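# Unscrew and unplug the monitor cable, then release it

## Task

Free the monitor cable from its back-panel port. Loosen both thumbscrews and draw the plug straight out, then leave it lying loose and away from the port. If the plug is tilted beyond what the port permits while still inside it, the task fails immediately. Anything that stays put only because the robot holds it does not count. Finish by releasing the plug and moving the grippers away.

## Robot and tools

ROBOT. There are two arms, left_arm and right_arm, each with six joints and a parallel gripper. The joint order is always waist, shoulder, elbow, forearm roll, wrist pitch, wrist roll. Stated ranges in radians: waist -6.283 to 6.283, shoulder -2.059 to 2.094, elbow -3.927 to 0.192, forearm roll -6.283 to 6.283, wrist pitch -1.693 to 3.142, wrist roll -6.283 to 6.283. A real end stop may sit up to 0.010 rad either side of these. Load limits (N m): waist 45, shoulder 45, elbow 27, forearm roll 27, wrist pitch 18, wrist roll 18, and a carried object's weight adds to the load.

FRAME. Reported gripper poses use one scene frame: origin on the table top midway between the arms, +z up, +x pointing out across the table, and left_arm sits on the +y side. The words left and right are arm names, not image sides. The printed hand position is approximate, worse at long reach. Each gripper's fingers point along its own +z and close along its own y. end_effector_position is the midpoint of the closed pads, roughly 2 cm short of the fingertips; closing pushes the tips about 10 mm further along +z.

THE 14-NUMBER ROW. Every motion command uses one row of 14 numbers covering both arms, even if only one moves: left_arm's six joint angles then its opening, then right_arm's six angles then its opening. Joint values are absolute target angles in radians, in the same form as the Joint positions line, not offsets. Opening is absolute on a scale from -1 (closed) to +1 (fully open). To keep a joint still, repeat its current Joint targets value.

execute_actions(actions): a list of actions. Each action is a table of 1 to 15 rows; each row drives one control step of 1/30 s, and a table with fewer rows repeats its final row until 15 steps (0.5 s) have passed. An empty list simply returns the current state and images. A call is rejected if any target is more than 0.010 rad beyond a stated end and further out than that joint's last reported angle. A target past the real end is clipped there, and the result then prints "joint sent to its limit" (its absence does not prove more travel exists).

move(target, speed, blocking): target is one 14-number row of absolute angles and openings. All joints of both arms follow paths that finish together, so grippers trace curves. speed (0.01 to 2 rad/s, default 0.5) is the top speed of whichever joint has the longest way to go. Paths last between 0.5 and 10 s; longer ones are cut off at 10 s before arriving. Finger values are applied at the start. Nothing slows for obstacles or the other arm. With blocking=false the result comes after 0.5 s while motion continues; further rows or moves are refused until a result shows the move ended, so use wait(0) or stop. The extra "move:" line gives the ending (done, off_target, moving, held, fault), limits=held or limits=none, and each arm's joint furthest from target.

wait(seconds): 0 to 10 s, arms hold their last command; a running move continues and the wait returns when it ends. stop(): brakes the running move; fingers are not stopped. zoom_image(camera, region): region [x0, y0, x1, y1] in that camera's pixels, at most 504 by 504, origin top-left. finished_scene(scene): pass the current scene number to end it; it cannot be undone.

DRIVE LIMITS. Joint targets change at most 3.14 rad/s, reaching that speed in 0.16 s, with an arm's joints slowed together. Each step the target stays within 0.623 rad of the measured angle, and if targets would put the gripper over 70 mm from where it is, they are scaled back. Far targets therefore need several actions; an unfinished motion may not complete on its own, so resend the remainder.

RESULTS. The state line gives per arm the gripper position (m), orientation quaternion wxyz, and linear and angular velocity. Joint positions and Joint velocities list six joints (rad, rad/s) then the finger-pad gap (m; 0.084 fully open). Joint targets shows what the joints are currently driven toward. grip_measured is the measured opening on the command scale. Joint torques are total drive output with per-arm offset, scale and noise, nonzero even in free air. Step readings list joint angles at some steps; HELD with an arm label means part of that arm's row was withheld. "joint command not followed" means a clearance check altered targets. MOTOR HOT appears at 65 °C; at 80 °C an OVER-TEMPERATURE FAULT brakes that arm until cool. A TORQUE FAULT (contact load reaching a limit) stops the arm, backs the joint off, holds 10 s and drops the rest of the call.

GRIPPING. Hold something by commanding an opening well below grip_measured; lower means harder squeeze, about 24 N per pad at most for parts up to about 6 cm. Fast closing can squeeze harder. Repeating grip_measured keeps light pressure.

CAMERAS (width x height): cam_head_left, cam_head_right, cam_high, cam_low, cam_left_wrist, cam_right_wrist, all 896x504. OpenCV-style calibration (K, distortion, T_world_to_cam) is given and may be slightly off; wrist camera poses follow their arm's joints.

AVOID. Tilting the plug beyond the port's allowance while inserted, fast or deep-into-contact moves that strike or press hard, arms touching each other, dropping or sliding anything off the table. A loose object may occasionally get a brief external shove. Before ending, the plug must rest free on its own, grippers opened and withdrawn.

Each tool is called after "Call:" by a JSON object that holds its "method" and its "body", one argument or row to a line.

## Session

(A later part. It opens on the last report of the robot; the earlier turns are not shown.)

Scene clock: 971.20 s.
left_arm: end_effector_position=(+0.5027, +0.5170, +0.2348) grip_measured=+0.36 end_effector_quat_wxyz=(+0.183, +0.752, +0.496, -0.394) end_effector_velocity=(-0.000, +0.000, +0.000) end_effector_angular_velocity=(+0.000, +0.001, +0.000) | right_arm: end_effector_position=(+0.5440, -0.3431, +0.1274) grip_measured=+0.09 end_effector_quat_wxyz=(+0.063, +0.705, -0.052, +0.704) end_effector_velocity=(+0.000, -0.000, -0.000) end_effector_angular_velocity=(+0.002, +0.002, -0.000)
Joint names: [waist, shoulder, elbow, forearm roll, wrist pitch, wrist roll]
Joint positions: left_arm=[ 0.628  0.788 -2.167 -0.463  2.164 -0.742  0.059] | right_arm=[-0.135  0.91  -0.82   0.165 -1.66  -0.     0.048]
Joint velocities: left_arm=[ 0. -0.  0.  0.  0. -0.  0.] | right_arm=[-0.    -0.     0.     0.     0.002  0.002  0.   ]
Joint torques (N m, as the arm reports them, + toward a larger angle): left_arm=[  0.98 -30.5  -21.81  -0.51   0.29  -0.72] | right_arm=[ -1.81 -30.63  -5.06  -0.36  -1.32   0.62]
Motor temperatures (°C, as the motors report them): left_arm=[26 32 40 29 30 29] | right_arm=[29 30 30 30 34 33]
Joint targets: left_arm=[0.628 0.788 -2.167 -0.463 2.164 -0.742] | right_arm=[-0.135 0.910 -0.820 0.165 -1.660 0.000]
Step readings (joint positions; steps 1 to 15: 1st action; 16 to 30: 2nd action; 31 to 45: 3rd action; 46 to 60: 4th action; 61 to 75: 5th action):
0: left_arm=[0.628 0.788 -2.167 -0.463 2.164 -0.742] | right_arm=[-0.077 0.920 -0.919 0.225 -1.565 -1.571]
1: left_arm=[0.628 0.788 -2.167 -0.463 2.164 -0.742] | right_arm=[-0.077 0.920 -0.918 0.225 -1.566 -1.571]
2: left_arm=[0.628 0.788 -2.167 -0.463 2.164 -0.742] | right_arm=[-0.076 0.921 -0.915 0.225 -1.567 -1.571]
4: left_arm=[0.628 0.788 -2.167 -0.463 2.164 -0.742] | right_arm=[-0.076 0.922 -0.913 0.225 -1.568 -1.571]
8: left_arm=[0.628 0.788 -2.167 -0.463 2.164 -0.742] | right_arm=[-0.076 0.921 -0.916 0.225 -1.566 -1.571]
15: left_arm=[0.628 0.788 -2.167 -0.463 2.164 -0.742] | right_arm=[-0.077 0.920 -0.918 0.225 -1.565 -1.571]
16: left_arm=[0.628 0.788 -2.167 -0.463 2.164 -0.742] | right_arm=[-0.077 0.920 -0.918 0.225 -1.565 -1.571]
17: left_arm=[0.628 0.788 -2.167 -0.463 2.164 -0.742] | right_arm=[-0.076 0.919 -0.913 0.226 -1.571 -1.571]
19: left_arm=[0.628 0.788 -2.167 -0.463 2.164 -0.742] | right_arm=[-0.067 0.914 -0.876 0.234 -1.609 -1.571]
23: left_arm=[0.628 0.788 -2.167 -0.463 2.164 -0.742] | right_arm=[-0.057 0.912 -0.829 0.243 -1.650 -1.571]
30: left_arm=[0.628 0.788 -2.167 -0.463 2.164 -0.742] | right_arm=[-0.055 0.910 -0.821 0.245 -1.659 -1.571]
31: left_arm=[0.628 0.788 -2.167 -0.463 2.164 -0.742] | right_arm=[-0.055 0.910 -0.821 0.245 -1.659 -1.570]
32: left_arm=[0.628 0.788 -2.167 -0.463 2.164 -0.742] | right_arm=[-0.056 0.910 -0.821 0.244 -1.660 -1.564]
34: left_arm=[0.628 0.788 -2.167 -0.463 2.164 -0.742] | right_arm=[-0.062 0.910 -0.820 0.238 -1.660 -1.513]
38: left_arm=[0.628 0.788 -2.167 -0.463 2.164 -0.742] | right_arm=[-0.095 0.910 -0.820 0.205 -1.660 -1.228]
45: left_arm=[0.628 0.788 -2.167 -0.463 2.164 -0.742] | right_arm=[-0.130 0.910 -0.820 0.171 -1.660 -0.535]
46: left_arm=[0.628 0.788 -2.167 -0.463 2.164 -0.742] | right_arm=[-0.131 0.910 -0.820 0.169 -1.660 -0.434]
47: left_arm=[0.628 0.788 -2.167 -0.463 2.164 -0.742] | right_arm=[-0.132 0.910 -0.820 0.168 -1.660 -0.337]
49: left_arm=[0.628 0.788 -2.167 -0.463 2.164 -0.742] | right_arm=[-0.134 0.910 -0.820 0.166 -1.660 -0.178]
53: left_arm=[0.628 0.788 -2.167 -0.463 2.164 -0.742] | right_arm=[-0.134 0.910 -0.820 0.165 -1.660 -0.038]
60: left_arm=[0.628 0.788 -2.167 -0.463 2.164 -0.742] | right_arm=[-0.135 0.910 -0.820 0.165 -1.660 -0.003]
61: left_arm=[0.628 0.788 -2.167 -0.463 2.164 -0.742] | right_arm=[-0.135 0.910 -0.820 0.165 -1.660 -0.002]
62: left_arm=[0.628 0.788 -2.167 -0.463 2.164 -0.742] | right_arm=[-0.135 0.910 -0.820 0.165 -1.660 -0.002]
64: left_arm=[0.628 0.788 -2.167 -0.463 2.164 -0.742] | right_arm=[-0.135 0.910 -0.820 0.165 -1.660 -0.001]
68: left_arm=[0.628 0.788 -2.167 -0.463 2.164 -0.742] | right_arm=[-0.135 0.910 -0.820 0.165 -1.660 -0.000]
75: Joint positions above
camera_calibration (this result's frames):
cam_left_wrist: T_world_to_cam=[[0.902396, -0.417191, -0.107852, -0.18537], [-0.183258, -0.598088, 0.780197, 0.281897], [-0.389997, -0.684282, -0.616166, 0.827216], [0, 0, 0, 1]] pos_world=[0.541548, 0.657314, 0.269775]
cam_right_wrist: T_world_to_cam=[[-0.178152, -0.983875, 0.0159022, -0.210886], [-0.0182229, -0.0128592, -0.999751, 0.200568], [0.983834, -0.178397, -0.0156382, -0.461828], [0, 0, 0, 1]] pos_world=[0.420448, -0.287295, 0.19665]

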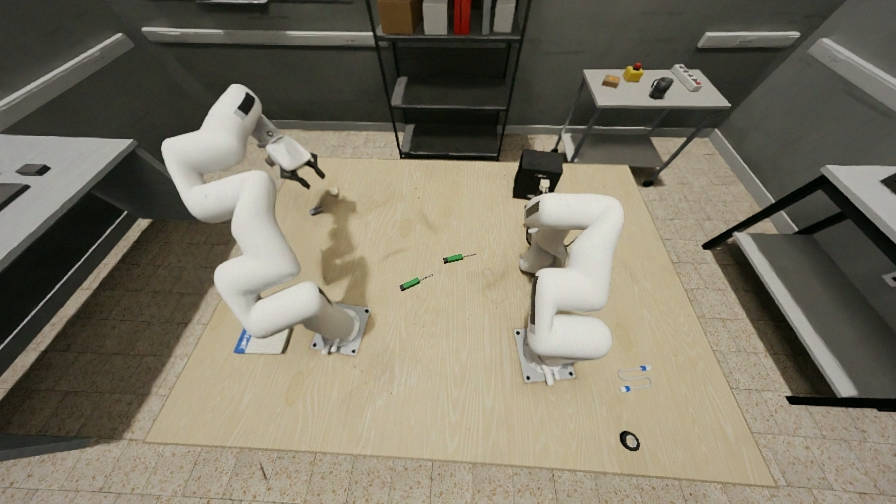

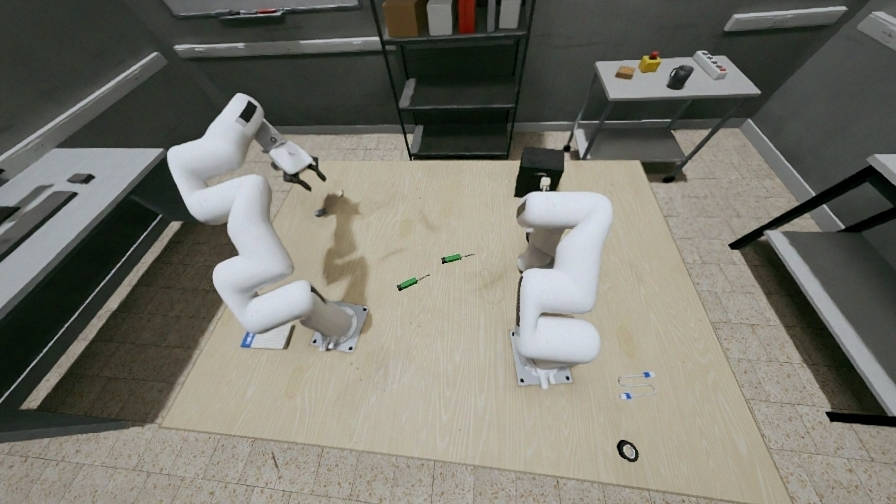

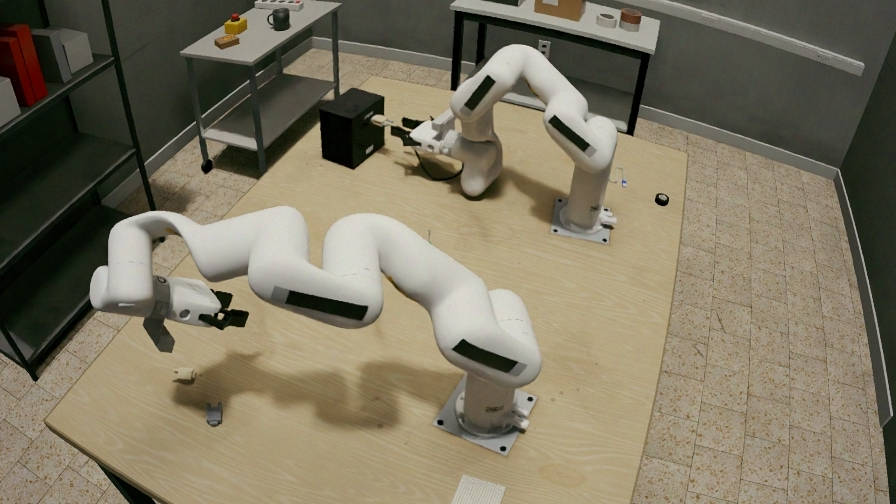

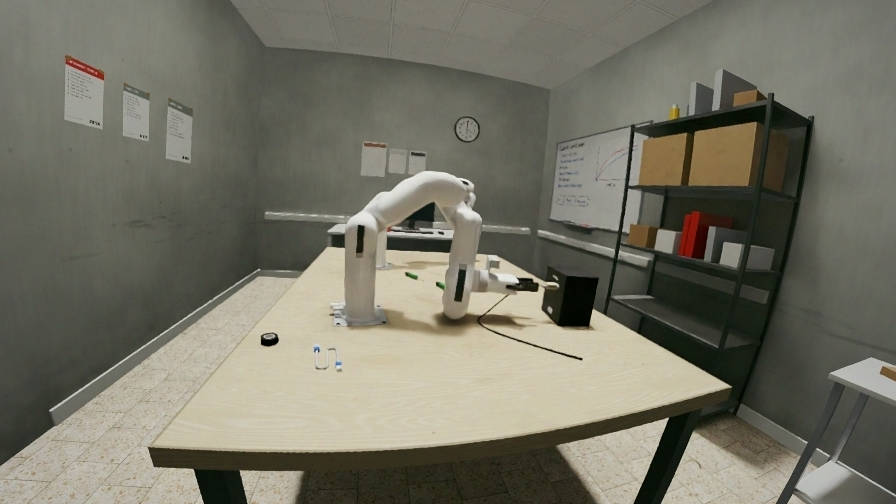

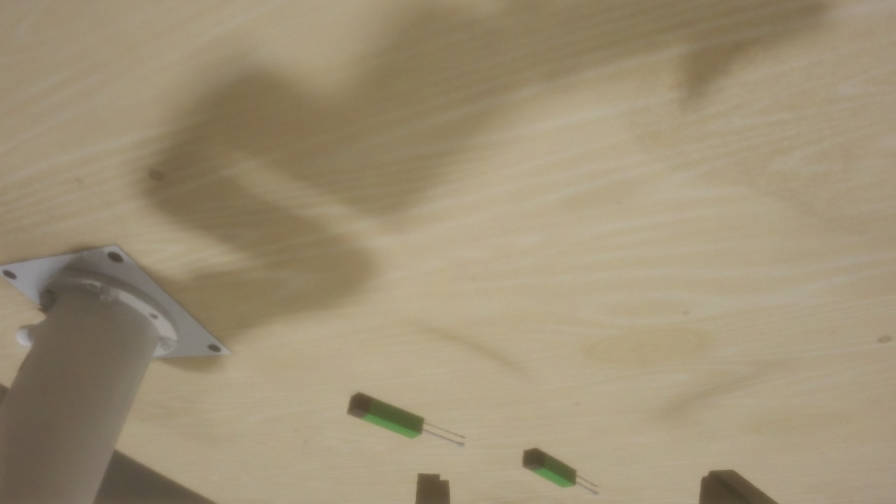

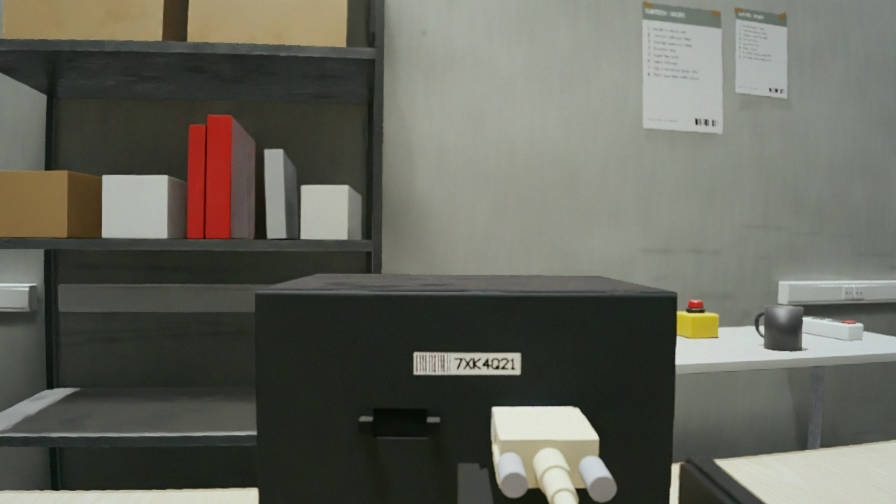

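Call:
{"method": "execute_actions", "body": {
  "actions": [
    [[0.628,0.788,-2.167,-0.463,2.164,-0.742,0.37,-0.055,0.91,-0.82,0.245,-1.66,-1.571,-0.55]],
    [[0.628,0.788,-2.167,-0.463,2.164,-0.742,0.37,-0.055,0.91,-0.82,0.245,-1.66,-1.571,-0.55]],
    [[0.628,0.788,-2.167,-0.463,2.164,-0.742,0.37,-0.069,0.916,-0.88,0.233,-1.6,-1.571,-0.55]],
    [[0.628,0.788,-2.167,-0.463,2.164,-0.742,0.37,-0.079,0.92,-0.9227,0.225,-1.5632,-1.571,-0.65]],
    [[0.628,0.788,-2.167,-0.463,2.164,-0.742,0.37,-0.0824,0.92,-0.9258,0.225,-1.5807,-0.971,-0.65]],
    [[0.628,0.788,-2.167,-0.463,2.164,-0.742,0.37,-0.0824,0.92,-0.9258,0.225,-1.5807,-0.971,-1]],
    [[0.628,0.788,-2.167,-0.463,2.164,-0.742,0.37,-0.079,0.92,-0.9227,0.225,-1.5632,-1.571,-1]],
    [[0.628,0.788,-2.167,-0.463,2.164,-0.742,0.37,-0.0813,0.92,-0.9166,0.225,-1.5493,-2.171,-1]],
    [[0.628,0.788,-2.167,-0.463,2.164,-0.742,0.37,-0.0813,0.92,-0.9166,0.225,-1.5493,-2.171,-0.72]],
    [[0.628,0.788,-2.167,-0.463,2.164,-0.742,0.37,-0.079,0.92,-0.9227,0.225,-1.5632,-1.571,-0.72]],
    [[0.628,0.788,-2.167,-0.463,2.164,-0.742,0.37,-0.0824,0.92,-0.9258,0.225,-1.5807,-0.971,-0.72]],
    [[0.628,0.788,-2.167,-0.463,2.164,-0.742,0.37,-0.0824,0.92,-0.9258,0.225,-1.5807,-0.971,-1]],
    [[0.628,0.788,-2.167,-0.463,2.164,-0.742,0.37,-0.079,0.92,-0.9227,0.225,-1.5632,-1.571,-1]],
    [[0.628,0.788,-2.167,-0.463,2.164,-0.742,0.37,-0.0813,0.92,-0.9166,0.225,-1.5493,-2.171,-1]],
    [[0.628,0.788,-2.167,-0.463,2.164,-0.742,0.37,-0.0813,0.92,-0.9166,0.225,-1.5493,-2.171,-0.72]],
    [[0.628,0.788,-2.167,-0.463,2.164,-0.742,0.37,-0.079,0.92,-0.9227,0.225,-1.5632,-1.571,-0.72]],
    [[0.628,0.788,-2.167,-0.463,2.164,-0.742,0.37,-0.0824,0.92,-0.9258,0.225,-1.5807,-0.971,-0.72]],
    [[0.628,0.788,-2.167,-0.463,2.164,-0.742,0.37,-0.0824,0.92,-0.9258,0.225,-1.5807,-0.971,-1]],
    [[0.628,0.788,-2.167,-0.463,2.164,-0.742,0.37,-0.079,0.92,-0.9227,0.225,-1.5632,-1.571,-1]],
    [[0.628,0.788,-2.167,-0.463,2.164,-0.742,0.37,-0.0813,0.92,-0.9166,0.225,-1.5493,-2.171,-1]],
    [[0.628,0.788,-2.167,-0.463,2.164,-0.742,0.37,-0.0813,0.92,-0.9166,0.225,-1.5493,-2.171,-0.72]],
    [[0.628,0.788,-2.167,-0.463,2.164,-0.742,0.37,-0.079,0.92,-0.9227,0.225,-1.5632,-1.571,-0.72]],
    [[0.628,0.788,-2.167,-0.463,2.164,-0.742,0.37,-0.0824,0.92,-0.9258,0.225,-1.5807,-0.971,-0.72]],
    [[0.628,0.788,-2.167,-0.463,2.164,-0.742,0.37,-0.0824,0.92,-0.9258,0.225,-1.5807,-0.971,-1]],
    [[0.628,0.788,-2.167,-0.463,2.164,-0.742,0.37,-0.079,0.92,-0.9227,0.225,-1.5632,-1.571,-1]],
    [[0.628,0.788,-2.167,-0.463,2.164,-0.742,0.37,-0.0813,0.92,-0.9166,0.225,-1.5493,-2.171,-1]],
    [[0.628,0.788,-2.167,-0.463,2.164,-0.742,0.37,-0.0813,0.92,-0.9166,0.225,-1.5493,-2.171,-0.72]],
    [[0.628,0.788,-2.167,-0.463,2.164,-0.742,0.37,-0.079,0.92,-0.9227,0.225,-1.5632,-1.571,-0.55]],
    [[0.628,0.788,-2.167,-0.463,2.164,-0.742,0.37,-0.055,0.91,-0.82,0.245,-1.66,-1.571,-0.55]],
    [[0.628,0.788,-2.167,-0.463,2.164,-0.742,0.37,-0.135,0.91,-0.82,0.165,-1.66,0,0.1]],
    [[0.628,0.788,-2.167,-0.463,2.164,-0.742,0.37,-0.135,0.91,-0.82,0.165,-1.66,0,0.1]],
    [[0.628,0.788,-2.167,-0.463,2.164,-0.742,0.37,-0.135,0.91,-0.82,0.165,-1.66,0,0.1]]
  ]
}}

Call:
{"method": "zoom_image", "body": {
  "camera": "cam_right_wrist",
  "region": [440,380,680,504]
}}

Scene clock: 1023.37 s.
left_arm: end_effector_position=(+0.5027, +0.5170, +0.2348) grip_measured=+0.36 end_effector_quat_wxyz=(+0.183, +0.752, +0.496, -0.394) end_effector_velocity=(-0.000, -0.000, +0.000) end_effector_angular_velocity=(-0.000, +0.000, -0.001) | right_arm: end_effector_position=(+0.5440, -0.3431, +0.1274) grip_measured=+0.09 end_effector_quat_wxyz=(+0.063, +0.705, -0.052, +0.704) end_effector_velocity=(-0.000, +0.001, -0.001) end_effector_angular_velocity=(+0.000, +0.001, +0.001)
Joint names: [waist, shoulder, elbow, forearm roll, wrist pitch, wrist roll]
Joint positions: left_arm=[ 0.628  0.788 -2.167 -0.463  2.164 -0.742  0.059] | right_arm=[-0.135  0.91  -0.82   0.165 -1.66  -0.     0.048]
Joint velocities: left_arm=[-0.001 -0.     0.     0.     0.     0.    -0.   ] | right_arm=[ 0.001  0.001 -0.     0.     0.     0.     0.   ]
Joint torques (N m, as the arm reports them, + toward a larger angle): left_arm=[  0.55 -30.42 -22.04  -0.81   0.42  -0.83] | right_arm=[ -1.28 -30.88  -4.99  -0.26  -1.16   0.3 ]
Motor temperatures (°C, as the motors report them): left_arm=[26 32 40 29 30 29] | right_arm=[29 30 30 30 34 33]
Joint targets: left_arm=[0.628 0.788 -2.167 -0.463 2.164 -0.742] | right_arm=[-0.135 0.910 -0.820 0.165 -1.660 0.000]
Step readings (joint positions; steps 1 to 15: 1st action; 16 to 30: 2nd action; 31 to 45: 3rd action; 46 to 60: 4th action; 61 to 75: 5th action; 76 to 90: 6th action; 91 to 105: 7th action; 106 to 120: 8th action; 121 to 135: 9th action; 136 to 150: 10th action; 151 to 165: 11th action; 166 to 180: 12th action; 181 to 195: 13th action):
0: left_arm=[0.628 0.788 -2.167 -0.463 2.164 -0.742] | right_arm=[-0.135 0.910 -0.820 0.165 -1.660 -0.000]
1: left_arm=[0.628 0.788 -2.167 -0.463 2.164 -0.742] | right_arm=[-0.135 0.910 -0.820 0.165 -1.660 -0.001]
2: left_arm=[0.628 0.788 -2.167 -0.463 2.164 -0.742] | right_arm=[-0.134 0.910 -0.820 0.166 -1.660 -0.007]
4: left_arm=[0.628 0.788 -2.167 -0.463 2.164 -0.742] | right_arm=[-0.129 0.910 -0.820 0.172 -1.660 -0.058]
8: left_arm=[0.628 0.788 -2.167 -0.463 2.164 -0.742] | right_arm=[-0.095 0.910 -0.820 0.205 -1.660 -0.343]
15: left_arm=[0.628 0.788 -2.167 -0.463 2.164 -0.742] | right_arm=[-0.060 0.910 -0.820 0.239 -1.660 -1.036]
16: left_arm=[0.628 0.788 -2.167 -0.463 2.164 -0.742] | right_arm=[-0.058 0.910 -0.820 0.241 -1.660 -1.137]
17: left_arm=[0.628 0.788 -2.167 -0.463 2.164 -0.742] | right_arm=[-0.057 0.910 -0.820 0.242 -1.660 -1.234]
19: left_arm=[0.628 0.788 -2.167 -0.463 2.164 -0.742] | right_arm=[-0.056 0.910 -0.820 0.243 -1.660 -1.394]
23: left_arm=[0.628 0.788 -2.167 -0.463 2.164 -0.742] | right_arm=[-0.055 0.910 -0.820 0.244 -1.660 -1.533]
30: left_arm=[0.628 0.788 -2.167 -0.463 2.164 -0.742] | right_arm=[-0.055 0.910 -0.820 0.245 -1.660 -1.568]
31: left_arm=[0.628 0.788 -2.167 -0.463 2.164 -0.742] | right_arm=[-0.055 0.910 -0.820 0.245 -1.659 -1.569]
32: left_arm=[0.628 0.788 -2.167 -0.463 2.164 -0.742] | right_arm=[-0.056 0.911 -0.825 0.244 -1.653 -1.569]
34: left_arm=[0.628 0.788 -2.167 -0.463 2.164 -0.742] | right_arm=[-0.063 0.914 -0.853 0.238 -1.626 -1.570]
38: left_arm=[0.628 0.788 -2.167 -0.463 2.164 -0.742] | right_arm=[-0.068 0.915 -0.876 0.234 -1.605 -1.571]
45: left_arm=[0.628 0.788 -2.167 -0.463 2.164 -0.742] | right_arm=[-0.069 0.916 -0.879 0.233 -1.600 -1.571]
46: left_arm=[0.628 0.788 -2.167 -0.463 2.164 -0.742] | right_arm=[-0.069 0.916 -0.880 0.233 -1.600 -1.571]
47: left_arm=[0.628 0.788 -2.167 -0.463 2.164 -0.742] | right_arm=[-0.070 0.917 -0.885 0.232 -1.595 -1.571]
49: left_arm=[0.628 0.788 -2.167 -0.463 2.164 -0.742] | right_arm=[-0.075 0.919 -0.906 0.228 -1.578 -1.571]
53: left_arm=[0.628 0.788 -2.167 -0.463 2.164 -0.742] | right_arm=[-0.078 0.919 -0.920 0.226 -1.566 -1.571]
60: left_arm=[0.628 0.788 -2.167 -0.463 2.164 -0.742] | right_arm=[-0.079 0.920 -0.922 0.225 -1.563 -1.571]
61: left_arm=[0.628 0.788 -2.167 -0.463 2.164 -0.742] | right_arm=[-0.079 0.920 -0.922 0.225 -1.563 -1.570]
62: left_arm=[0.628 0.788 -2.167 -0.463 2.164 -0.742] | right_arm=[-0.079 0.920 -0.922 0.225 -1.564 -1.564]
64: left_arm=[0.628 0.788 -2.167 -0.463 2.164 -0.742] | right_arm=[-0.079 0.920 -0.923 0.225 -1.565 -1.513]
68: left_arm=[0.628 0.788 -2.167 -0.463 2.164 -0.742] | right_arm=[-0.081 0.920 -0.924 0.225 -1.573 -1.239]
75: left_arm=[0.628 0.788 -2.167 -0.463 2.164 -0.742] | right_arm=[-0.082 0.920 -0.926 0.225 -1.580 -0.991]
76: left_arm=[0.628 0.788 -2.167 -0.463 2.164 -0.742] | right_arm=[-0.082 0.920 -0.926 0.225 -1.580 -0.985]
77: left_arm=[0.628 0.788 -2.167 -0.463 2.164 -0.742] | right_arm=[-0.082 0.920 -0.926 0.225 -1.580 -0.981]
79: left_arm=[0.628 0.788 -2.167 -0.463 2.164 -0.742] | right_arm=[-0.082 0.920 -0.926 0.225 -1.580 -0.976]
83: left_arm=[0.628 0.788 -2.167 -0.463 2.164 -0.742] | right_arm=[-0.082 0.920 -0.926 0.225 -1.580 -0.972]
90: left_arm=[0.628 0.788 -2.167 -0.463 2.164 -0.742] | right_arm=[-0.082 0.920 -0.926 0.225 -1.581 -0.971]
91: left_arm=[0.628 0.788 -2.167 -0.463 2.164 -0.742] | right_arm=[-0.082 0.920 -0.926 0.225 -1.581 -0.972]
92: left_arm=[0.628 0.788 -2.167 -0.463 2.164 -0.742] | right_arm=[-0.082 0.920 -0.926 0.225 -1.580 -0.978]
94: left_arm=[0.628 0.788 -2.167 -0.463 2.164 -0.742] | right_arm=[-0.082 0.920 -0.926 0.225 -1.579 -1.029]
98: left_arm=[0.628 0.788 -2.167 -0.463 2.164 -0.742] | right_arm=[-0.081 0.920 -0.924 0.225 -1.572 -1.303]
105: left_arm=[0.628 0.788 -2.167 -0.463 2.164 -0.742] | right_arm=[-0.079 0.920 -0.922 0.225 -1.565 -1.551]
106: left_arm=[0.628 0.788 -2.167 -0.463 2.164 -0.742] | right_arm=[-0.079 0.920 -0.922 0.225 -1.564 -1.558]
107: left_arm=[0.628 0.788 -2.167 -0.463 2.164 -0.742] | right_arm=[-0.079 0.920 -0.922 0.225 -1.564 -1.569]
109: left_arm=[0.628 0.788 -2.167 -0.463 2.164 -0.742] | right_arm=[-0.079 0.920 -0.922 0.225 -1.563 -1.624]
113: left_arm=[0.628 0.788 -2.167 -0.463 2.164 -0.742] | right_arm=[-0.080 0.920 -0.919 0.225 -1.556 -1.901]
120: left_arm=[0.628 0.788 -2.167 -0.463 2.164 -0.742] | right_arm=[-0.081 0.920 -0.917 0.225 -1.550 -2.151]
121: left_arm=[0.628 0.788 -2.167 -0.463 2.164 -0.742] | right_arm=[-0.081 0.920 -0.917 0.225 -1.550 -2.157]
122: left_arm=[0.628 0.788 -2.167 -0.463 2.164 -0.742] | right_arm=[-0.081 0.920 -0.917 0.225 -1.549 -2.161]
124: left_arm=[0.628 0.788 -2.167 -0.463 2.164 -0.742] | right_arm=[-0.081 0.920 -0.917 0.225 -1.548 -2.166]
128: left_arm=[0.628 0.788 -2.167 -0.463 2.164 -0.742] | right_arm=[-0.081 0.920 -0.917 0.225 -1.549 -2.170]
135: left_arm=[0.628 0.788 -2.167 -0.463 2.164 -0.742] | right_arm=[-0.081 0.920 -0.917 0.225 -1.549 -2.171]
136: left_arm=[0.628 0.788 -2.167 -0.463 2.164 -0.742] | right_arm=[-0.081 0.920 -0.917 0.225 -1.549 -2.170]
137: left_arm=[0.628 0.788 -2.167 -0.463 2.164 -0.742] | right_arm=[-0.081 0.920 -0.917 0.225 -1.549 -2.164]
139: left_arm=[0.628 0.788 -2.167 -0.463 2.164 -0.742] | right_arm=[-0.081 0.920 -0.917 0.225 -1.551 -2.113]
143: left_arm=[0.628 0.788 -2.167 -0.463 2.164 -0.742] | right_arm=[-0.080 0.920 -0.920 0.225 -1.557 -1.839]
150: left_arm=[0.628 0.788 -2.167 -0.463 2.164 -0.742] | right_arm=[-0.079 0.920 -0.922 0.225 -1.563 -1.591]
151: left_arm=[0.628 0.788 -2.167 -0.463 2.164 -0.742] | right_arm=[-0.079 0.920 -0.922 0.225 -1.563 -1.584]
152: left_arm=[0.628 0.788 -2.167 -0.463 2.164 -0.742] | right_arm=[-0.079 0.920 -0.922 0.225 -1.563 -1.573]
154: left_arm=[0.628 0.788 -2.167 -0.463 2.164 -0.742] | right_arm=[-0.079 0.920 -0.923 0.225 -1.565 -1.518]
158: left_arm=[0.628 0.788 -2.167 -0.463 2.164 -0.742] | right_arm=[-0.081 0.920 -0.924 0.225 -1.573 -1.241]
165: left_arm=[0.628 0.788 -2.167 -0.463 2.164 -0.742] | right_arm=[-0.082 0.920 -0.926 0.225 -1.580 -0.991]
166: left_arm=[0.628 0.788 -2.167 -0.463 2.164 -0.742] | right_arm=[-0.082 0.920 -0.926 0.225 -1.580 -0.985]
167: left_arm=[0.628 0.788 -2.167 -0.463 2.164 -0.742] | right_arm=[-0.082 0.920 -0.926 0.225 -1.580 -0.981]
169: left_arm=[0.628 0.788 -2.167 -0.463 2.164 -0.742] | right_arm=[-0.082 0.920 -0.926 0.225 -1.580 -0.976]
173: left_arm=[0.628 0.788 -2.167 -0.463 2.164 -0.742] | right_arm=[-0.082 0.920 -0.926 0.225 -1.580 -0.972]
180: left_arm=[0.628 0.788 -2.167 -0.463 2.164 -0.742] | right_arm=[-0.082 0.920 -0.926 0.225 -1.581 -0.971]
181: left_arm=[0.628 0.788 -2.167 -0.463 2.164 -0.742] | right_arm=[-0.082 0.920 -0.926 0.225 -1.581 -0.972]
182: left_arm=[0.628 0.788 -2.167 -0.463 2.164 -0.742] | right_arm=[-0.082 0.920 -0.926 0.225 -1.580 -0.978]
184: left_arm=[0.628 0.788 -2.167 -0.463 2.164 -0.742] | right_arm=[-0.082 0.920 -0.926 0.225 -1.579 -1.029]
Lines left out of this list: 97.
camera_calibration (this result's frames):
cam_left_wrist: T_world_to_cam=[[0.902396, -0.417192, -0.107852, -0.18537], [-0.183258, -0.598088, 0.780197, 0.281897], [-0.389996, -0.684282, -0.616166, 0.827216], [0, 0, 0, 1]] pos_world=[0.541548, 0.657314, 0.269775]
cam_right_wrist: T_world_to_cam=[[-0.178152, -0.983875, 0.0159021, -0.210886], [-0.0182229, -0.0128591, -0.999751, 0.200568], [0.983834, -0.178397, -0.0156382, -0.461828], [0, 0, 0, 1]] pos_world=[0.420448, -0.287295, 0.19665]

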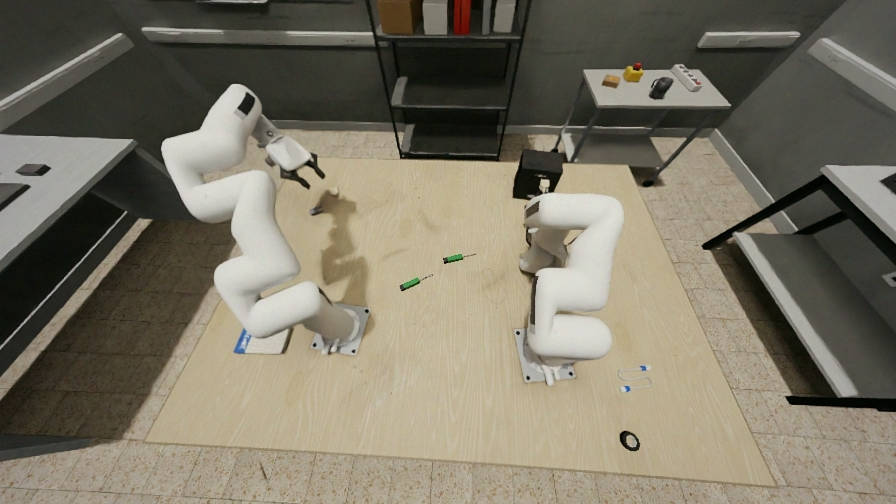

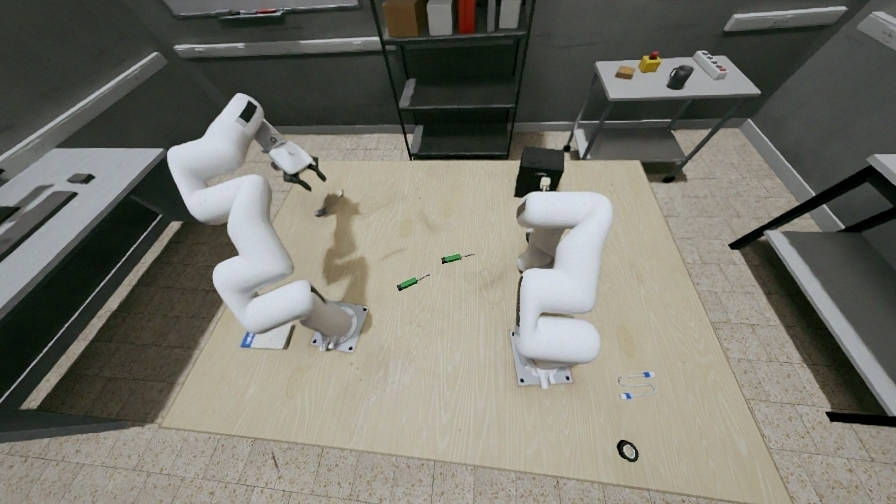

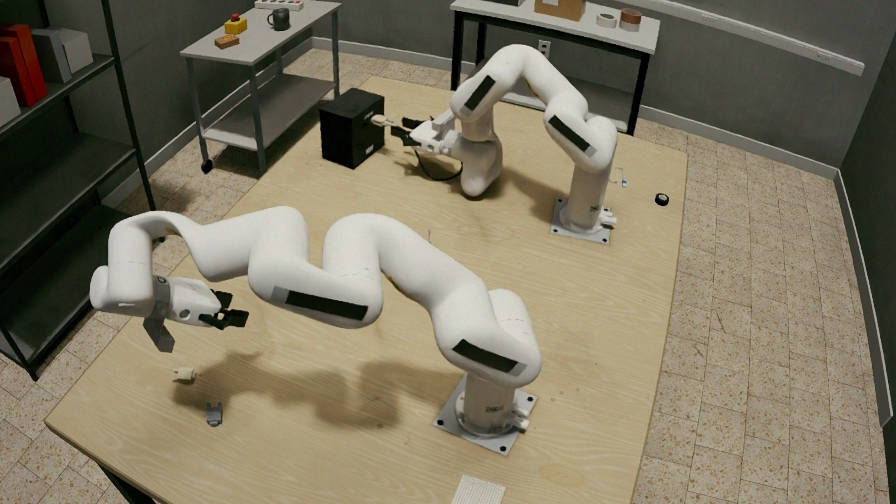

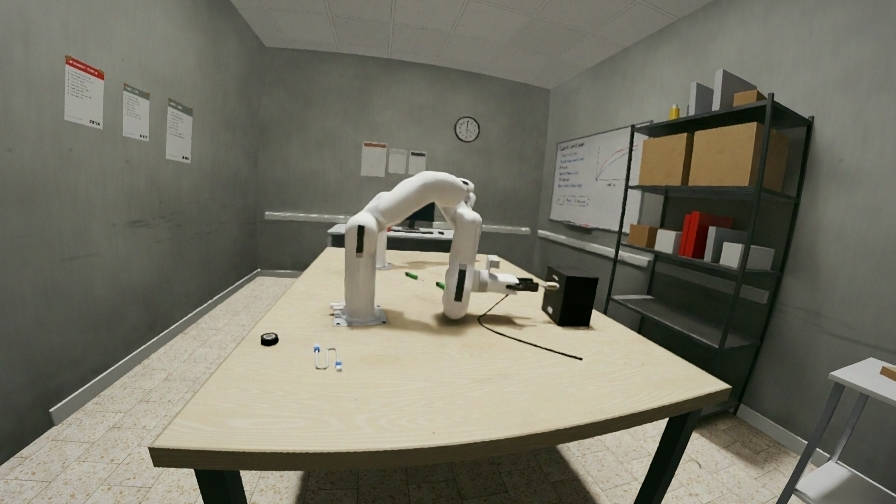

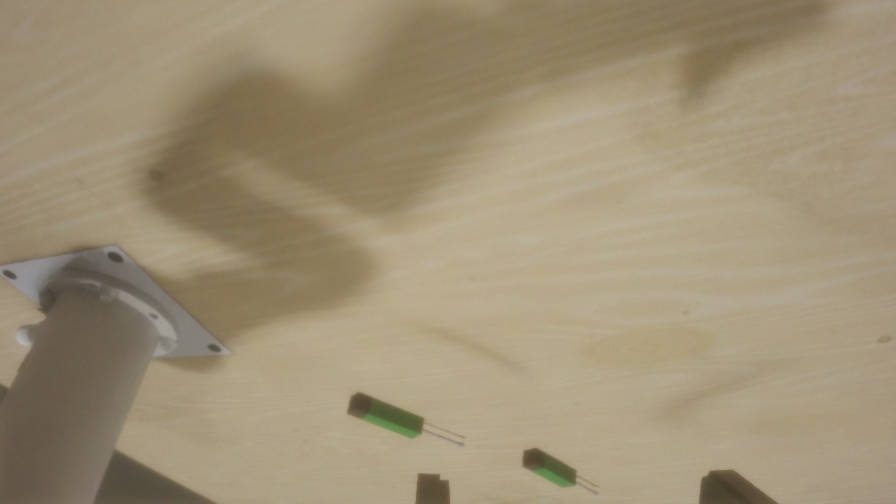

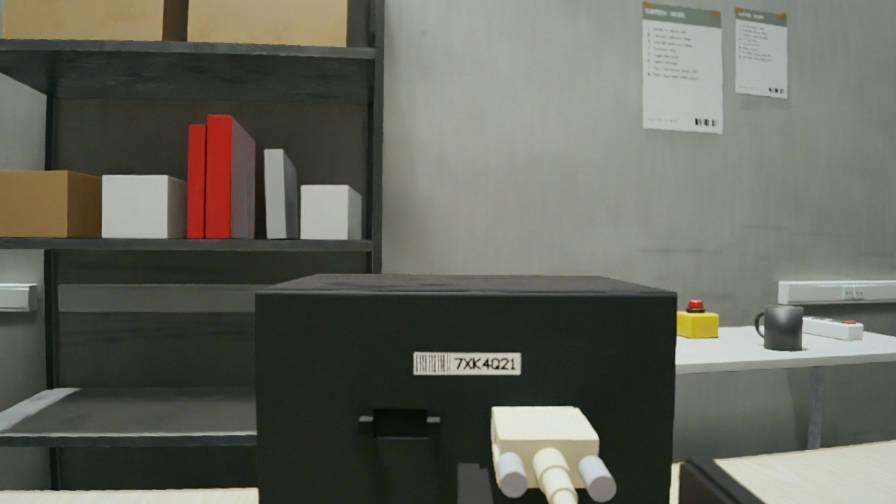

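Region (440, 380, 680, 504) of cam_right_wrist's 896x504 image, scaled by 2.100, with more detail than that image has; it fills the top 260 rows of this view, and the rest is white.

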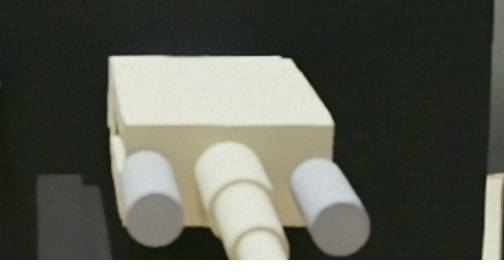

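Call:
{"method": "execute_actions", "body": {
  "actions": [
    [[0.628,0.788,-2.167,-0.463,2.164,-0.742,0.37,-0.055,0.91,-0.82,0.245,-1.66,-1.571,-0.55]],
    [[0.628,0.788,-2.167,-0.463,2.164,-0.742,0.37,-0.055,0.91,-0.82,0.245,-1.66,-1.571,-0.55]],
    [[0.628,0.788,-2.167,-0.463,2.164,-0.742,0.37,-0.065,0.916,-0.88,0.233,-1.6,-1.571,-0.55]],
    [[0.628,0.788,-2.167,-0.463,2.164,-0.742,0.37,-0.073,0.92,-0.9227,0.225,-1.5632,-1.571,-0.65]],
    [[0.628,0.788,-2.167,-0.463,2.164,-0.742,0.37,-0.073,0.92,-0.9227,0.225,-1.5632,-1.571,-1]],
    [[0.628,0.788,-2.167,-0.463,2.164,-0.742,0.37,-0.075,0.92,-0.9227,0.225,-1.5632,-1.571,-1]],
    [[0.628,0.788,-2.167,-0.463,2.164,-0.742,0.37,-0.0773,0.92,-0.9166,0.225,-1.5493,-2.171,-1]],
    [[0.628,0.788,-2.167,-0.463,2.164,-0.742,0.37,-0.0773,0.92,-0.9166,0.225,-1.5493,-2.171,-0.72]],
    [[0.628,0.788,-2.167,-0.463,2.164,-0.742,0.37,-0.075,0.92,-0.9227,0.225,-1.5632,-1.571,-0.72]],
    [[0.628,0.788,-2.167,-0.463,2.164,-0.742,0.37,-0.0784,0.92,-0.9258,0.225,-1.5807,-0.971,-0.72]],
    [[0.628,0.788,-2.167,-0.463,2.164,-0.742,0.37,-0.0784,0.92,-0.9258,0.225,-1.5807,-0.971,-1]],
    [[0.628,0.788,-2.167,-0.463,2.164,-0.742,0.37,-0.075,0.92,-0.9227,0.225,-1.5632,-1.571,-1]],
    [[0.628,0.788,-2.167,-0.463,2.164,-0.742,0.37,-0.0773,0.92,-0.9166,0.225,-1.5493,-2.171,-1]],
    [[0.628,0.788,-2.167,-0.463,2.164,-0.742,0.37,-0.0773,0.92,-0.9166,0.225,-1.5493,-2.171,-0.72]],
    [[0.628,0.788,-2.167,-0.463,2.164,-0.742,0.37,-0.075,0.92,-0.9227,0.225,-1.5632,-1.571,-0.72]],
    [[0.628,0.788,-2.167,-0.463,2.164,-0.742,0.37,-0.0784,0.92,-0.9258,0.225,-1.5807,-0.971,-0.72]],
    [[0.628,0.788,-2.167,-0.463,2.164,-0.742,0.37,-0.0784,0.92,-0.9258,0.225,-1.5807,-0.971,-1]],
    [[0.628,0.788,-2.167,-0.463,2.164,-0.742,0.37,-0.075,0.92,-0.9227,0.225,-1.5632,-1.571,-1]],
    [[0.628,0.788,-2.167,-0.463,2.164,-0.742,0.37,-0.0773,0.92,-0.9166,0.225,-1.5493,-2.171,-1]],
    [[0.628,0.788,-2.167,-0.463,2.164,-0.742,0.37,-0.0773,0.92,-0.9166,0.225,-1.5493,-2.171,-0.72]],
    [[0.628,0.788,-2.167,-0.463,2.164,-0.742,0.37,-0.075,0.92,-0.9227,0.225,-1.5632,-1.571,-0.72]],
    [[0.628,0.788,-2.167,-0.463,2.164,-0.742,0.37,-0.0784,0.92,-0.9258,0.225,-1.5807,-0.971,-0.72]],
    [[0.628,0.788,-2.167,-0.463,2.164,-0.742,0.37,-0.0784,0.92,-0.9258,0.225,-1.5807,-0.971,-1]],
    [[0.628,0.788,-2.167,-0.463,2.164,-0.742,0.37,-0.075,0.92,-0.9227,0.225,-1.5632,-1.571,-1]],
    [[0.628,0.788,-2.167,-0.463,2.164,-0.742,0.37,-0.0773,0.92,-0.9166,0.225,-1.5493,-2.171,-1]],
    [[0.628,0.788,-2.167,-0.463,2.164,-0.742,0.37,-0.0773,0.92,-0.9166,0.225,-1.5493,-2.171,-0.72]],
    [[0.628,0.788,-2.167,-0.463,2.164,-0.742,0.37,-0.075,0.92,-0.9227,0.225,-1.5632,-1.571,-0.55]],
    [[0.628,0.788,-2.167,-0.463,2.164,-0.742,0.37,-0.055,0.91,-0.82,0.245,-1.66,-1.571,-0.55]],
    [[0.628,0.788,-2.167,-0.463,2.164,-0.742,0.37,-0.135,0.91,-0.82,0.165,-1.66,0,0.1]],
    [[0.628,0.788,-2.167,-0.463,2.164,-0.742,0.37,-0.135,0.91,-0.82,0.165,-1.66,0,0.1]],
    [[0.628,0.788,-2.167,-0.463,2.164,-0.742,0.37,-0.135,0.91,-0.82,0.165,-1.66,0,0.1]]
  ]
}}

Call:
{"method": "zoom_image", "body": {
  "camera": "cam_right_wrist",
  "region": [440,380,680,504]
}}

Scene clock: 1078.80 s.
left_arm: end_effector_position=(+0.5027, +0.5170, +0.2348) grip_measured=+0.36 end_effector_quat_wxyz=(+0.183, +0.752, +0.496, -0.394) end_effector_velocity=(+0.000, +0.000, +0.000) end_effector_angular_velocity=(+0.001, -0.001, +0.000) | right_arm: end_effector_position=(+0.5440, -0.3431, +0.1274) grip_measured=+0.09 end_effector_quat_wxyz=(+0.063, +0.705, -0.052, +0.704) end_effector_velocity=(+0.000, -0.000, -0.001) end_effector_angular_velocity=(+0.000, +0.002, -0.000)
Joint names: [waist, shoulder, elbow, forearm roll, wrist pitch, wrist roll]
Joint positions: left_arm=[ 0.628  0.788 -2.167 -0.463  2.164 -0.742  0.059] | right_arm=[-0.135  0.91  -0.82   0.165 -1.66  -0.     0.048]
Joint velocities: left_arm=[-0.    -0.001 -0.     0.    -0.    -0.001  0.   ] | right_arm=[-0.     0.001  0.    -0.     0.002 -0.    -0.   ]
Joint torques (N m, as the arm reports them, + toward a larger angle): left_arm=[  0.11 -30.1  -21.69  -1.02   0.31  -0.84] | right_arm=[ -1.73 -30.86  -5.11  -0.18  -1.22   0.5 ]
Motor temperatures (°C, as the motors report them): left_arm=[26 32 40 29 30 29] | right_arm=[29 30 30 30 33 33]
Joint targets: left_arm=[0.628 0.788 -2.167 -0.463 2.164 -0.742] | right_arm=[-0.135 0.910 -0.820 0.165 -1.660 0.000]
Step readings (joint positions; steps 1 to 15: 1st action; 16 to 30: 2nd action; 31 to 45: 3rd action; 46 to 60: 4th action; 61 to 75: 5th action; 76 to 90: 6th action; 91 to 105: 7th action; 106 to 120: 8th action; 121 to 135: 9th action; 136 to 150: 10th action; 151 to 165: 11th action; 166 to 180: 12th action; 181 to 195: 13th action):
0: left_arm=[0.628 0.788 -2.167 -0.463 2.164 -0.742] | right_arm=[-0.135 0.910 -0.820 0.165 -1.660 -0.000]
1: left_arm=[0.628 0.788 -2.167 -0.463 2.164 -0.742] | right_arm=[-0.135 0.910 -0.820 0.165 -1.660 -0.001]
2: left_arm=[0.628 0.788 -2.167 -0.463 2.164 -0.742] | right_arm=[-0.134 0.910 -0.820 0.166 -1.660 -0.007]
4: left_arm=[0.628 0.788 -2.167 -0.463 2.164 -0.742] | right_arm=[-0.129 0.910 -0.820 0.172 -1.660 -0.058]
8: left_arm=[0.628 0.788 -2.167 -0.463 2.164 -0.742] | right_arm=[-0.095 0.910 -0.820 0.205 -1.660 -0.343]
15: left_arm=[0.628 0.788 -2.167 -0.463 2.164 -0.742] | right_arm=[-0.060 0.910 -0.820 0.239 -1.660 -1.036]
16: left_arm=[0.628 0.788 -2.167 -0.463 2.164 -0.742] | right_arm=[-0.058 0.910 -0.820 0.241 -1.660 -1.137]
17: left_arm=[0.628 0.788 -2.167 -0.463 2.164 -0.742] | right_arm=[-0.057 0.910 -0.820 0.242 -1.660 -1.234]
19: left_arm=[0.628 0.788 -2.167 -0.463 2.164 -0.742] | right_arm=[-0.056 0.910 -0.820 0.243 -1.660 -1.394]
23: left_arm=[0.628 0.788 -2.167 -0.463 2.164 -0.742] | right_arm=[-0.055 0.910 -0.820 0.244 -1.660 -1.533]
30: left_arm=[0.628 0.788 -2.167 -0.463 2.164 -0.742] | right_arm=[-0.055 0.910 -0.820 0.245 -1.660 -1.568]
31: left_arm=[0.628 0.788 -2.167 -0.463 2.164 -0.742] | right_arm=[-0.055 0.910 -0.820 0.245 -1.659 -1.569]
32: left_arm=[0.628 0.788 -2.167 -0.463 2.164 -0.742] | right_arm=[-0.056 0.911 -0.825 0.244 -1.653 -1.569]
34: left_arm=[0.628 0.788 -2.167 -0.463 2.164 -0.742] | right_arm=[-0.060 0.914 -0.853 0.238 -1.626 -1.570]
38: left_arm=[0.628 0.788 -2.167 -0.463 2.164 -0.742] | right_arm=[-0.064 0.915 -0.876 0.234 -1.605 -1.571]
45: left_arm=[0.628 0.788 -2.167 -0.463 2.164 -0.742] | right_arm=[-0.065 0.916 -0.879 0.233 -1.600 -1.571]
46: left_arm=[0.628 0.788 -2.167 -0.463 2.164 -0.742] | right_arm=[-0.065 0.916 -0.880 0.233 -1.600 -1.571]
47: left_arm=[0.628 0.788 -2.167 -0.463 2.164 -0.742] | right_arm=[-0.066 0.917 -0.885 0.232 -1.595 -1.571]
49: left_arm=[0.628 0.788 -2.167 -0.463 2.164 -0.742] | right_arm=[-0.070 0.919 -0.906 0.228 -1.578 -1.571]
53: left_arm=[0.628 0.788 -2.167 -0.463 2.164 -0.742] | right_arm=[-0.073 0.919 -0.920 0.226 -1.566 -1.571]
60: left_arm=[0.628 0.788 -2.167 -0.463 2.164 -0.742] | right_arm=[-0.073 0.920 -0.922 0.225 -1.563 -1.571]
61: left_arm=[0.628 0.788 -2.167 -0.463 2.164 -0.742] | right_arm=[-0.073 0.920 -0.922 0.225 -1.563 -1.571]
62: left_arm=[0.628 0.788 -2.167 -0.463 2.164 -0.742] | right_arm=[-0.073 0.920 -0.922 0.225 -1.563 -1.571]
64: left_arm=[0.628 0.788 -2.167 -0.463 2.164 -0.742] | right_arm=[-0.073 0.920 -0.922 0.225 -1.563 -1.571]
68: left_arm=[0.628 0.788 -2.167 -0.463 2.164 -0.742] | right_arm=[-0.073 0.920 -0.922 0.225 -1.563 -1.571]
75: left_arm=[0.628 0.788 -2.167 -0.463 2.164 -0.742] | right_arm=[-0.073 0.920 -0.922 0.225 -1.563 -1.571]
76: left_arm=[0.628 0.788 -2.167 -0.463 2.164 -0.742] | right_arm=[-0.073 0.920 -0.922 0.225 -1.563 -1.571]
77: left_arm=[0.628 0.788 -2.167 -0.463 2.164 -0.742] | right_arm=[-0.073 0.920 -0.922 0.225 -1.563 -1.571]
79: left_arm=[0.628 0.788 -2.167 -0.463 2.164 -0.742] | right_arm=[-0.074 0.920 -0.922 0.225 -1.563 -1.571]
83: left_arm=[0.628 0.788 -2.167 -0.463 2.164 -0.742] | right_arm=[-0.075 0.920 -0.922 0.225 -1.563 -1.571]
90: left_arm=[0.628 0.788 -2.167 -0.463 2.164 -0.742] | right_arm=[-0.075 0.920 -0.922 0.225 -1.563 -1.571]
91: left_arm=[0.628 0.788 -2.167 -0.463 2.164 -0.742] | right_arm=[-0.075 0.920 -0.922 0.225 -1.563 -1.572]
92: left_arm=[0.628 0.788 -2.167 -0.463 2.164 -0.742] | right_arm=[-0.075 0.920 -0.922 0.225 -1.563 -1.578]
94: left_arm=[0.628 0.788 -2.167 -0.463 2.164 -0.742] | right_arm=[-0.075 0.920 -0.922 0.225 -1.562 -1.629]
98: left_arm=[0.628 0.788 -2.167 -0.463 2.164 -0.742] | right_arm=[-0.076 0.920 -0.919 0.225 -1.556 -1.903]
105: left_arm=[0.628 0.788 -2.167 -0.463 2.164 -0.742] | right_arm=[-0.077 0.920 -0.917 0.225 -1.550 -2.151]
106: left_arm=[0.628 0.788 -2.167 -0.463 2.164 -0.742] | right_arm=[-0.077 0.920 -0.917 0.225 -1.550 -2.157]
107: left_arm=[0.628 0.788 -2.167 -0.463 2.164 -0.742] | right_arm=[-0.077 0.920 -0.917 0.225 -1.550 -2.161]
109: left_arm=[0.628 0.788 -2.167 -0.463 2.164 -0.742] | right_arm=[-0.077 0.920 -0.917 0.225 -1.549 -2.166]
113: left_arm=[0.628 0.788 -2.167 -0.463 2.164 -0.742] | right_arm=[-0.077 0.920 -0.917 0.225 -1.549 -2.170]
120: left_arm=[0.628 0.788 -2.167 -0.463 2.164 -0.742] | right_arm=[-0.077 0.920 -0.917 0.225 -1.549 -2.171]
121: left_arm=[0.628 0.788 -2.167 -0.463 2.164 -0.742] | right_arm=[-0.077 0.920 -0.917 0.225 -1.549 -2.170]
122: left_arm=[0.628 0.788 -2.167 -0.463 2.164 -0.742] | right_arm=[-0.077 0.920 -0.917 0.225 -1.549 -2.164]
124: left_arm=[0.628 0.788 -2.167 -0.463 2.164 -0.742] | right_arm=[-0.077 0.920 -0.917 0.225 -1.551 -2.113]
128: left_arm=[0.628 0.788 -2.167 -0.463 2.164 -0.742] | right_arm=[-0.076 0.920 -0.920 0.225 -1.557 -1.839]
135: left_arm=[0.628 0.788 -2.167 -0.463 2.164 -0.742] | right_arm=[-0.075 0.920 -0.922 0.225 -1.563 -1.591]
136: left_arm=[0.628 0.788 -2.167 -0.463 2.164 -0.742] | right_arm=[-0.075 0.920 -0.922 0.225 -1.563 -1.584]
137: left_arm=[0.628 0.788 -2.167 -0.463 2.164 -0.742] | right_arm=[-0.075 0.920 -0.922 0.225 -1.563 -1.573]
139: left_arm=[0.628 0.788 -2.167 -0.463 2.164 -0.742] | right_arm=[-0.075 0.920 -0.923 0.225 -1.565 -1.518]
143: left_arm=[0.628 0.788 -2.167 -0.463 2.164 -0.742] | right_arm=[-0.077 0.920 -0.924 0.225 -1.573 -1.241]
150: left_arm=[0.628 0.788 -2.167 -0.463 2.164 -0.742] | right_arm=[-0.078 0.920 -0.926 0.225 -1.580 -0.991]
151: left_arm=[0.628 0.788 -2.167 -0.463 2.164 -0.742] | right_arm=[-0.078 0.920 -0.926 0.225 -1.580 -0.985]
152: left_arm=[0.628 0.788 -2.167 -0.463 2.164 -0.742] | right_arm=[-0.078 0.920 -0.926 0.225 -1.580 -0.981]
154: left_arm=[0.628 0.788 -2.167 -0.463 2.164 -0.742] | right_arm=[-0.078 0.920 -0.926 0.225 -1.580 -0.976]
158: left_arm=[0.628 0.788 -2.167 -0.463 2.164 -0.742] | right_arm=[-0.078 0.920 -0.926 0.225 -1.581 -0.972]
165: left_arm=[0.628 0.788 -2.167 -0.463 2.164 -0.742] | right_arm=[-0.078 0.920 -0.926 0.225 -1.581 -0.971]
166: left_arm=[0.628 0.788 -2.167 -0.463 2.164 -0.742] | right_arm=[-0.078 0.920 -0.926 0.225 -1.581 -0.972]
167: left_arm=[0.628 0.788 -2.167 -0.463 2.164 -0.742] | right_arm=[-0.078 0.920 -0.926 0.225 -1.580 -0.978]
169: left_arm=[0.628 0.788 -2.167 -0.463 2.164 -0.742] | right_arm=[-0.078 0.920 -0.926 0.225 -1.579 -1.029]
173: left_arm=[0.628 0.788 -2.167 -0.463 2.164 -0.742] | right_arm=[-0.077 0.920 -0.924 0.225 -1.571 -1.303]
180: left_arm=[0.628 0.788 -2.167 -0.463 2.164 -0.742] | right_arm=[-0.075 0.920 -0.923 0.225 -1.564 -1.551]
181: left_arm=[0.628 0.788 -2.167 -0.463 2.164 -0.742] | right_arm=[-0.075 0.920 -0.923 0.225 -1.564 -1.558]
182: left_arm=[0.628 0.788 -2.167 -0.463 2.164 -0.742] | right_arm=[-0.075 0.920 -0.922 0.225 -1.564 -1.569]
184: left_arm=[0.628 0.788 -2.167 -0.463 2.164 -0.742] | right_arm=[-0.075 0.920 -0.922 0.225 -1.562 -1.624]
Lines left out of this list: 92.
camera_calibration (this result's frames):
cam_left_wrist: T_world_to_cam=[[0.902396, -0.417192, -0.107852, -0.18537], [-0.183258, -0.598088, 0.780197, 0.281897], [-0.389996, -0.684282, -0.616166, 0.827216], [0, 0, 0, 1]] pos_world=[0.541548, 0.657314, 0.269775]
cam_right_wrist: T_world_to_cam=[[-0.178152, -0.983875, 0.0159022, -0.210886], [-0.0182229, -0.0128591, -0.999751, 0.200568], [0.983834, -0.178397, -0.0156382, -0.461828], [0, 0, 0, 1]] pos_world=[0.420448, -0.287295, 0.19665]

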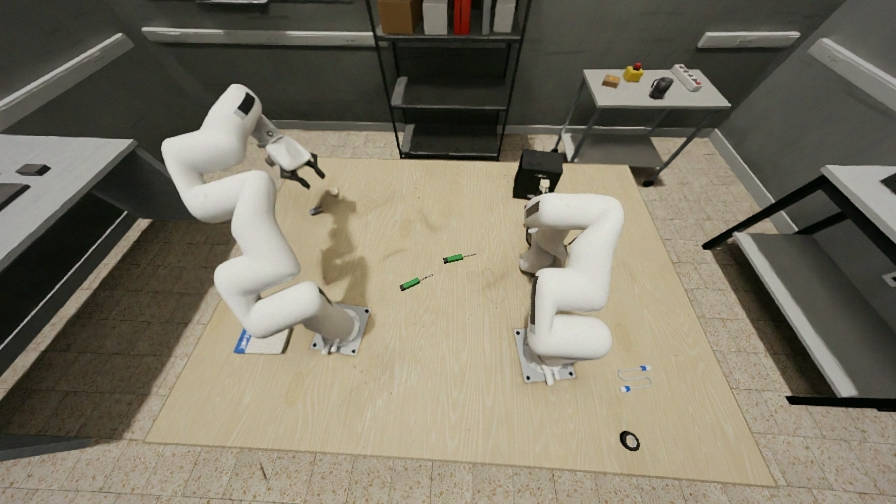

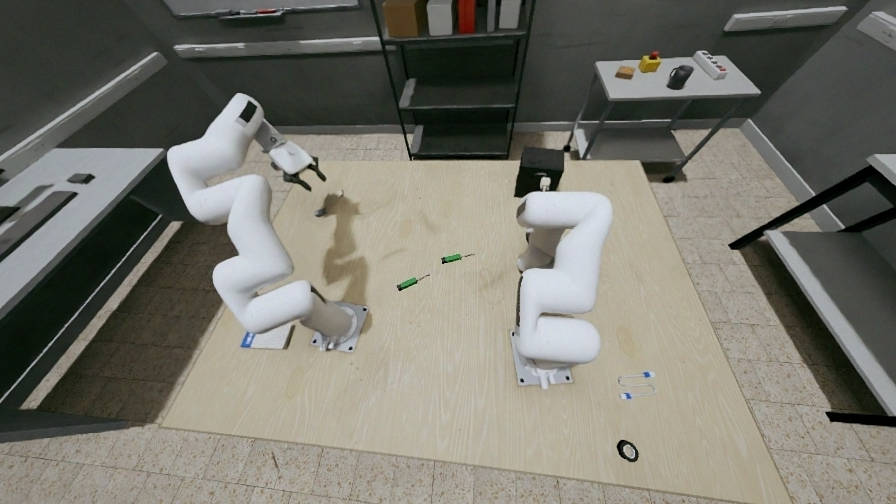

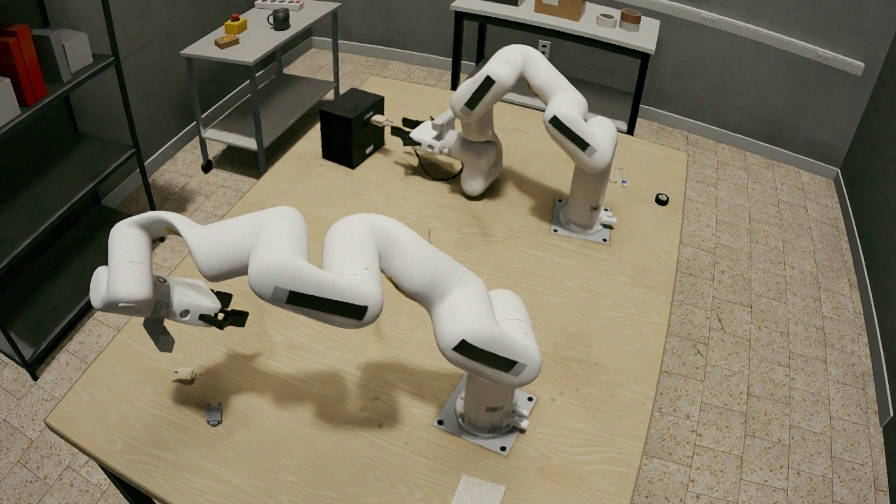

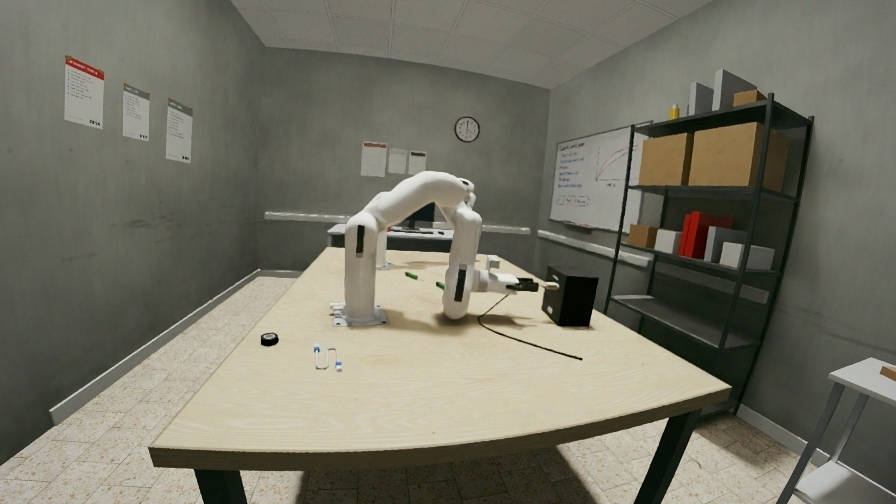

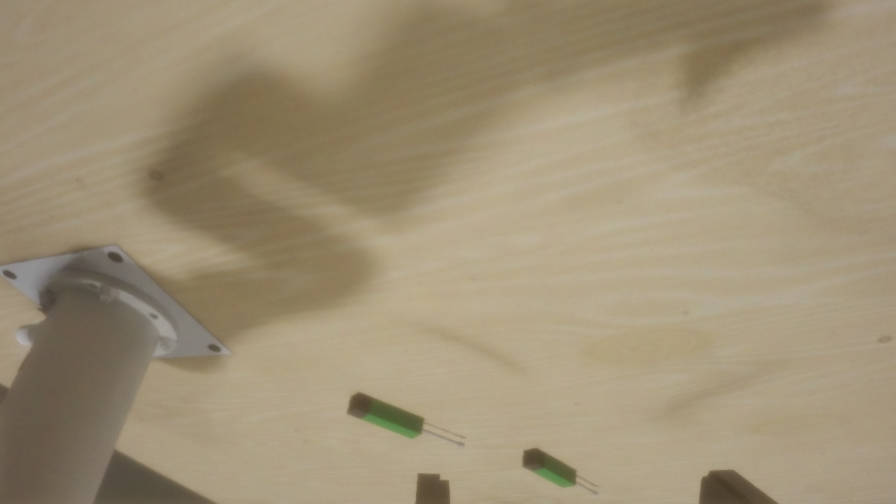

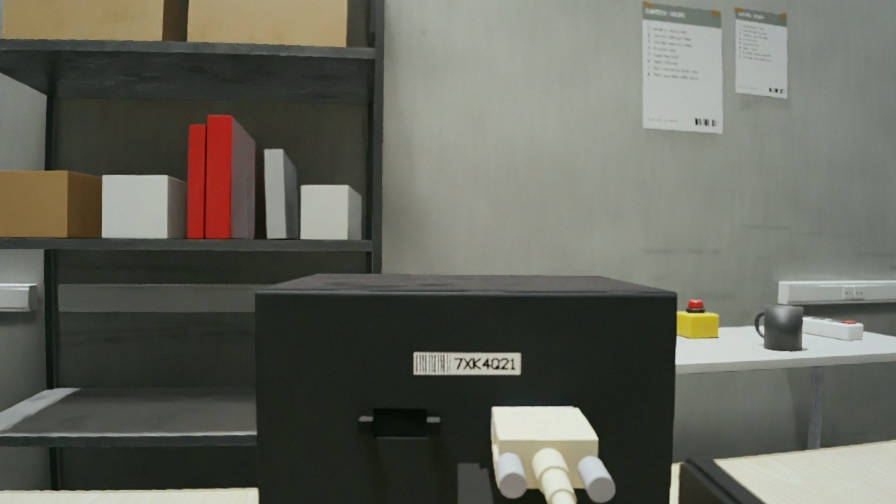

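Region (440, 380, 680, 504) of cam_right_wrist's 896x504 image, scaled by 2.100, with more detail than that image has; it fills the top 260 rows of this view, and the rest is white.

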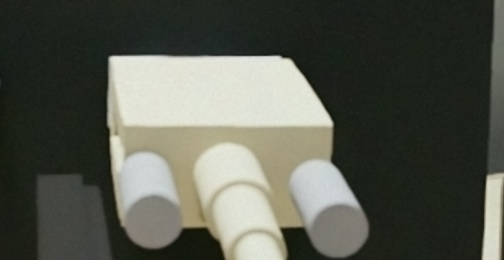

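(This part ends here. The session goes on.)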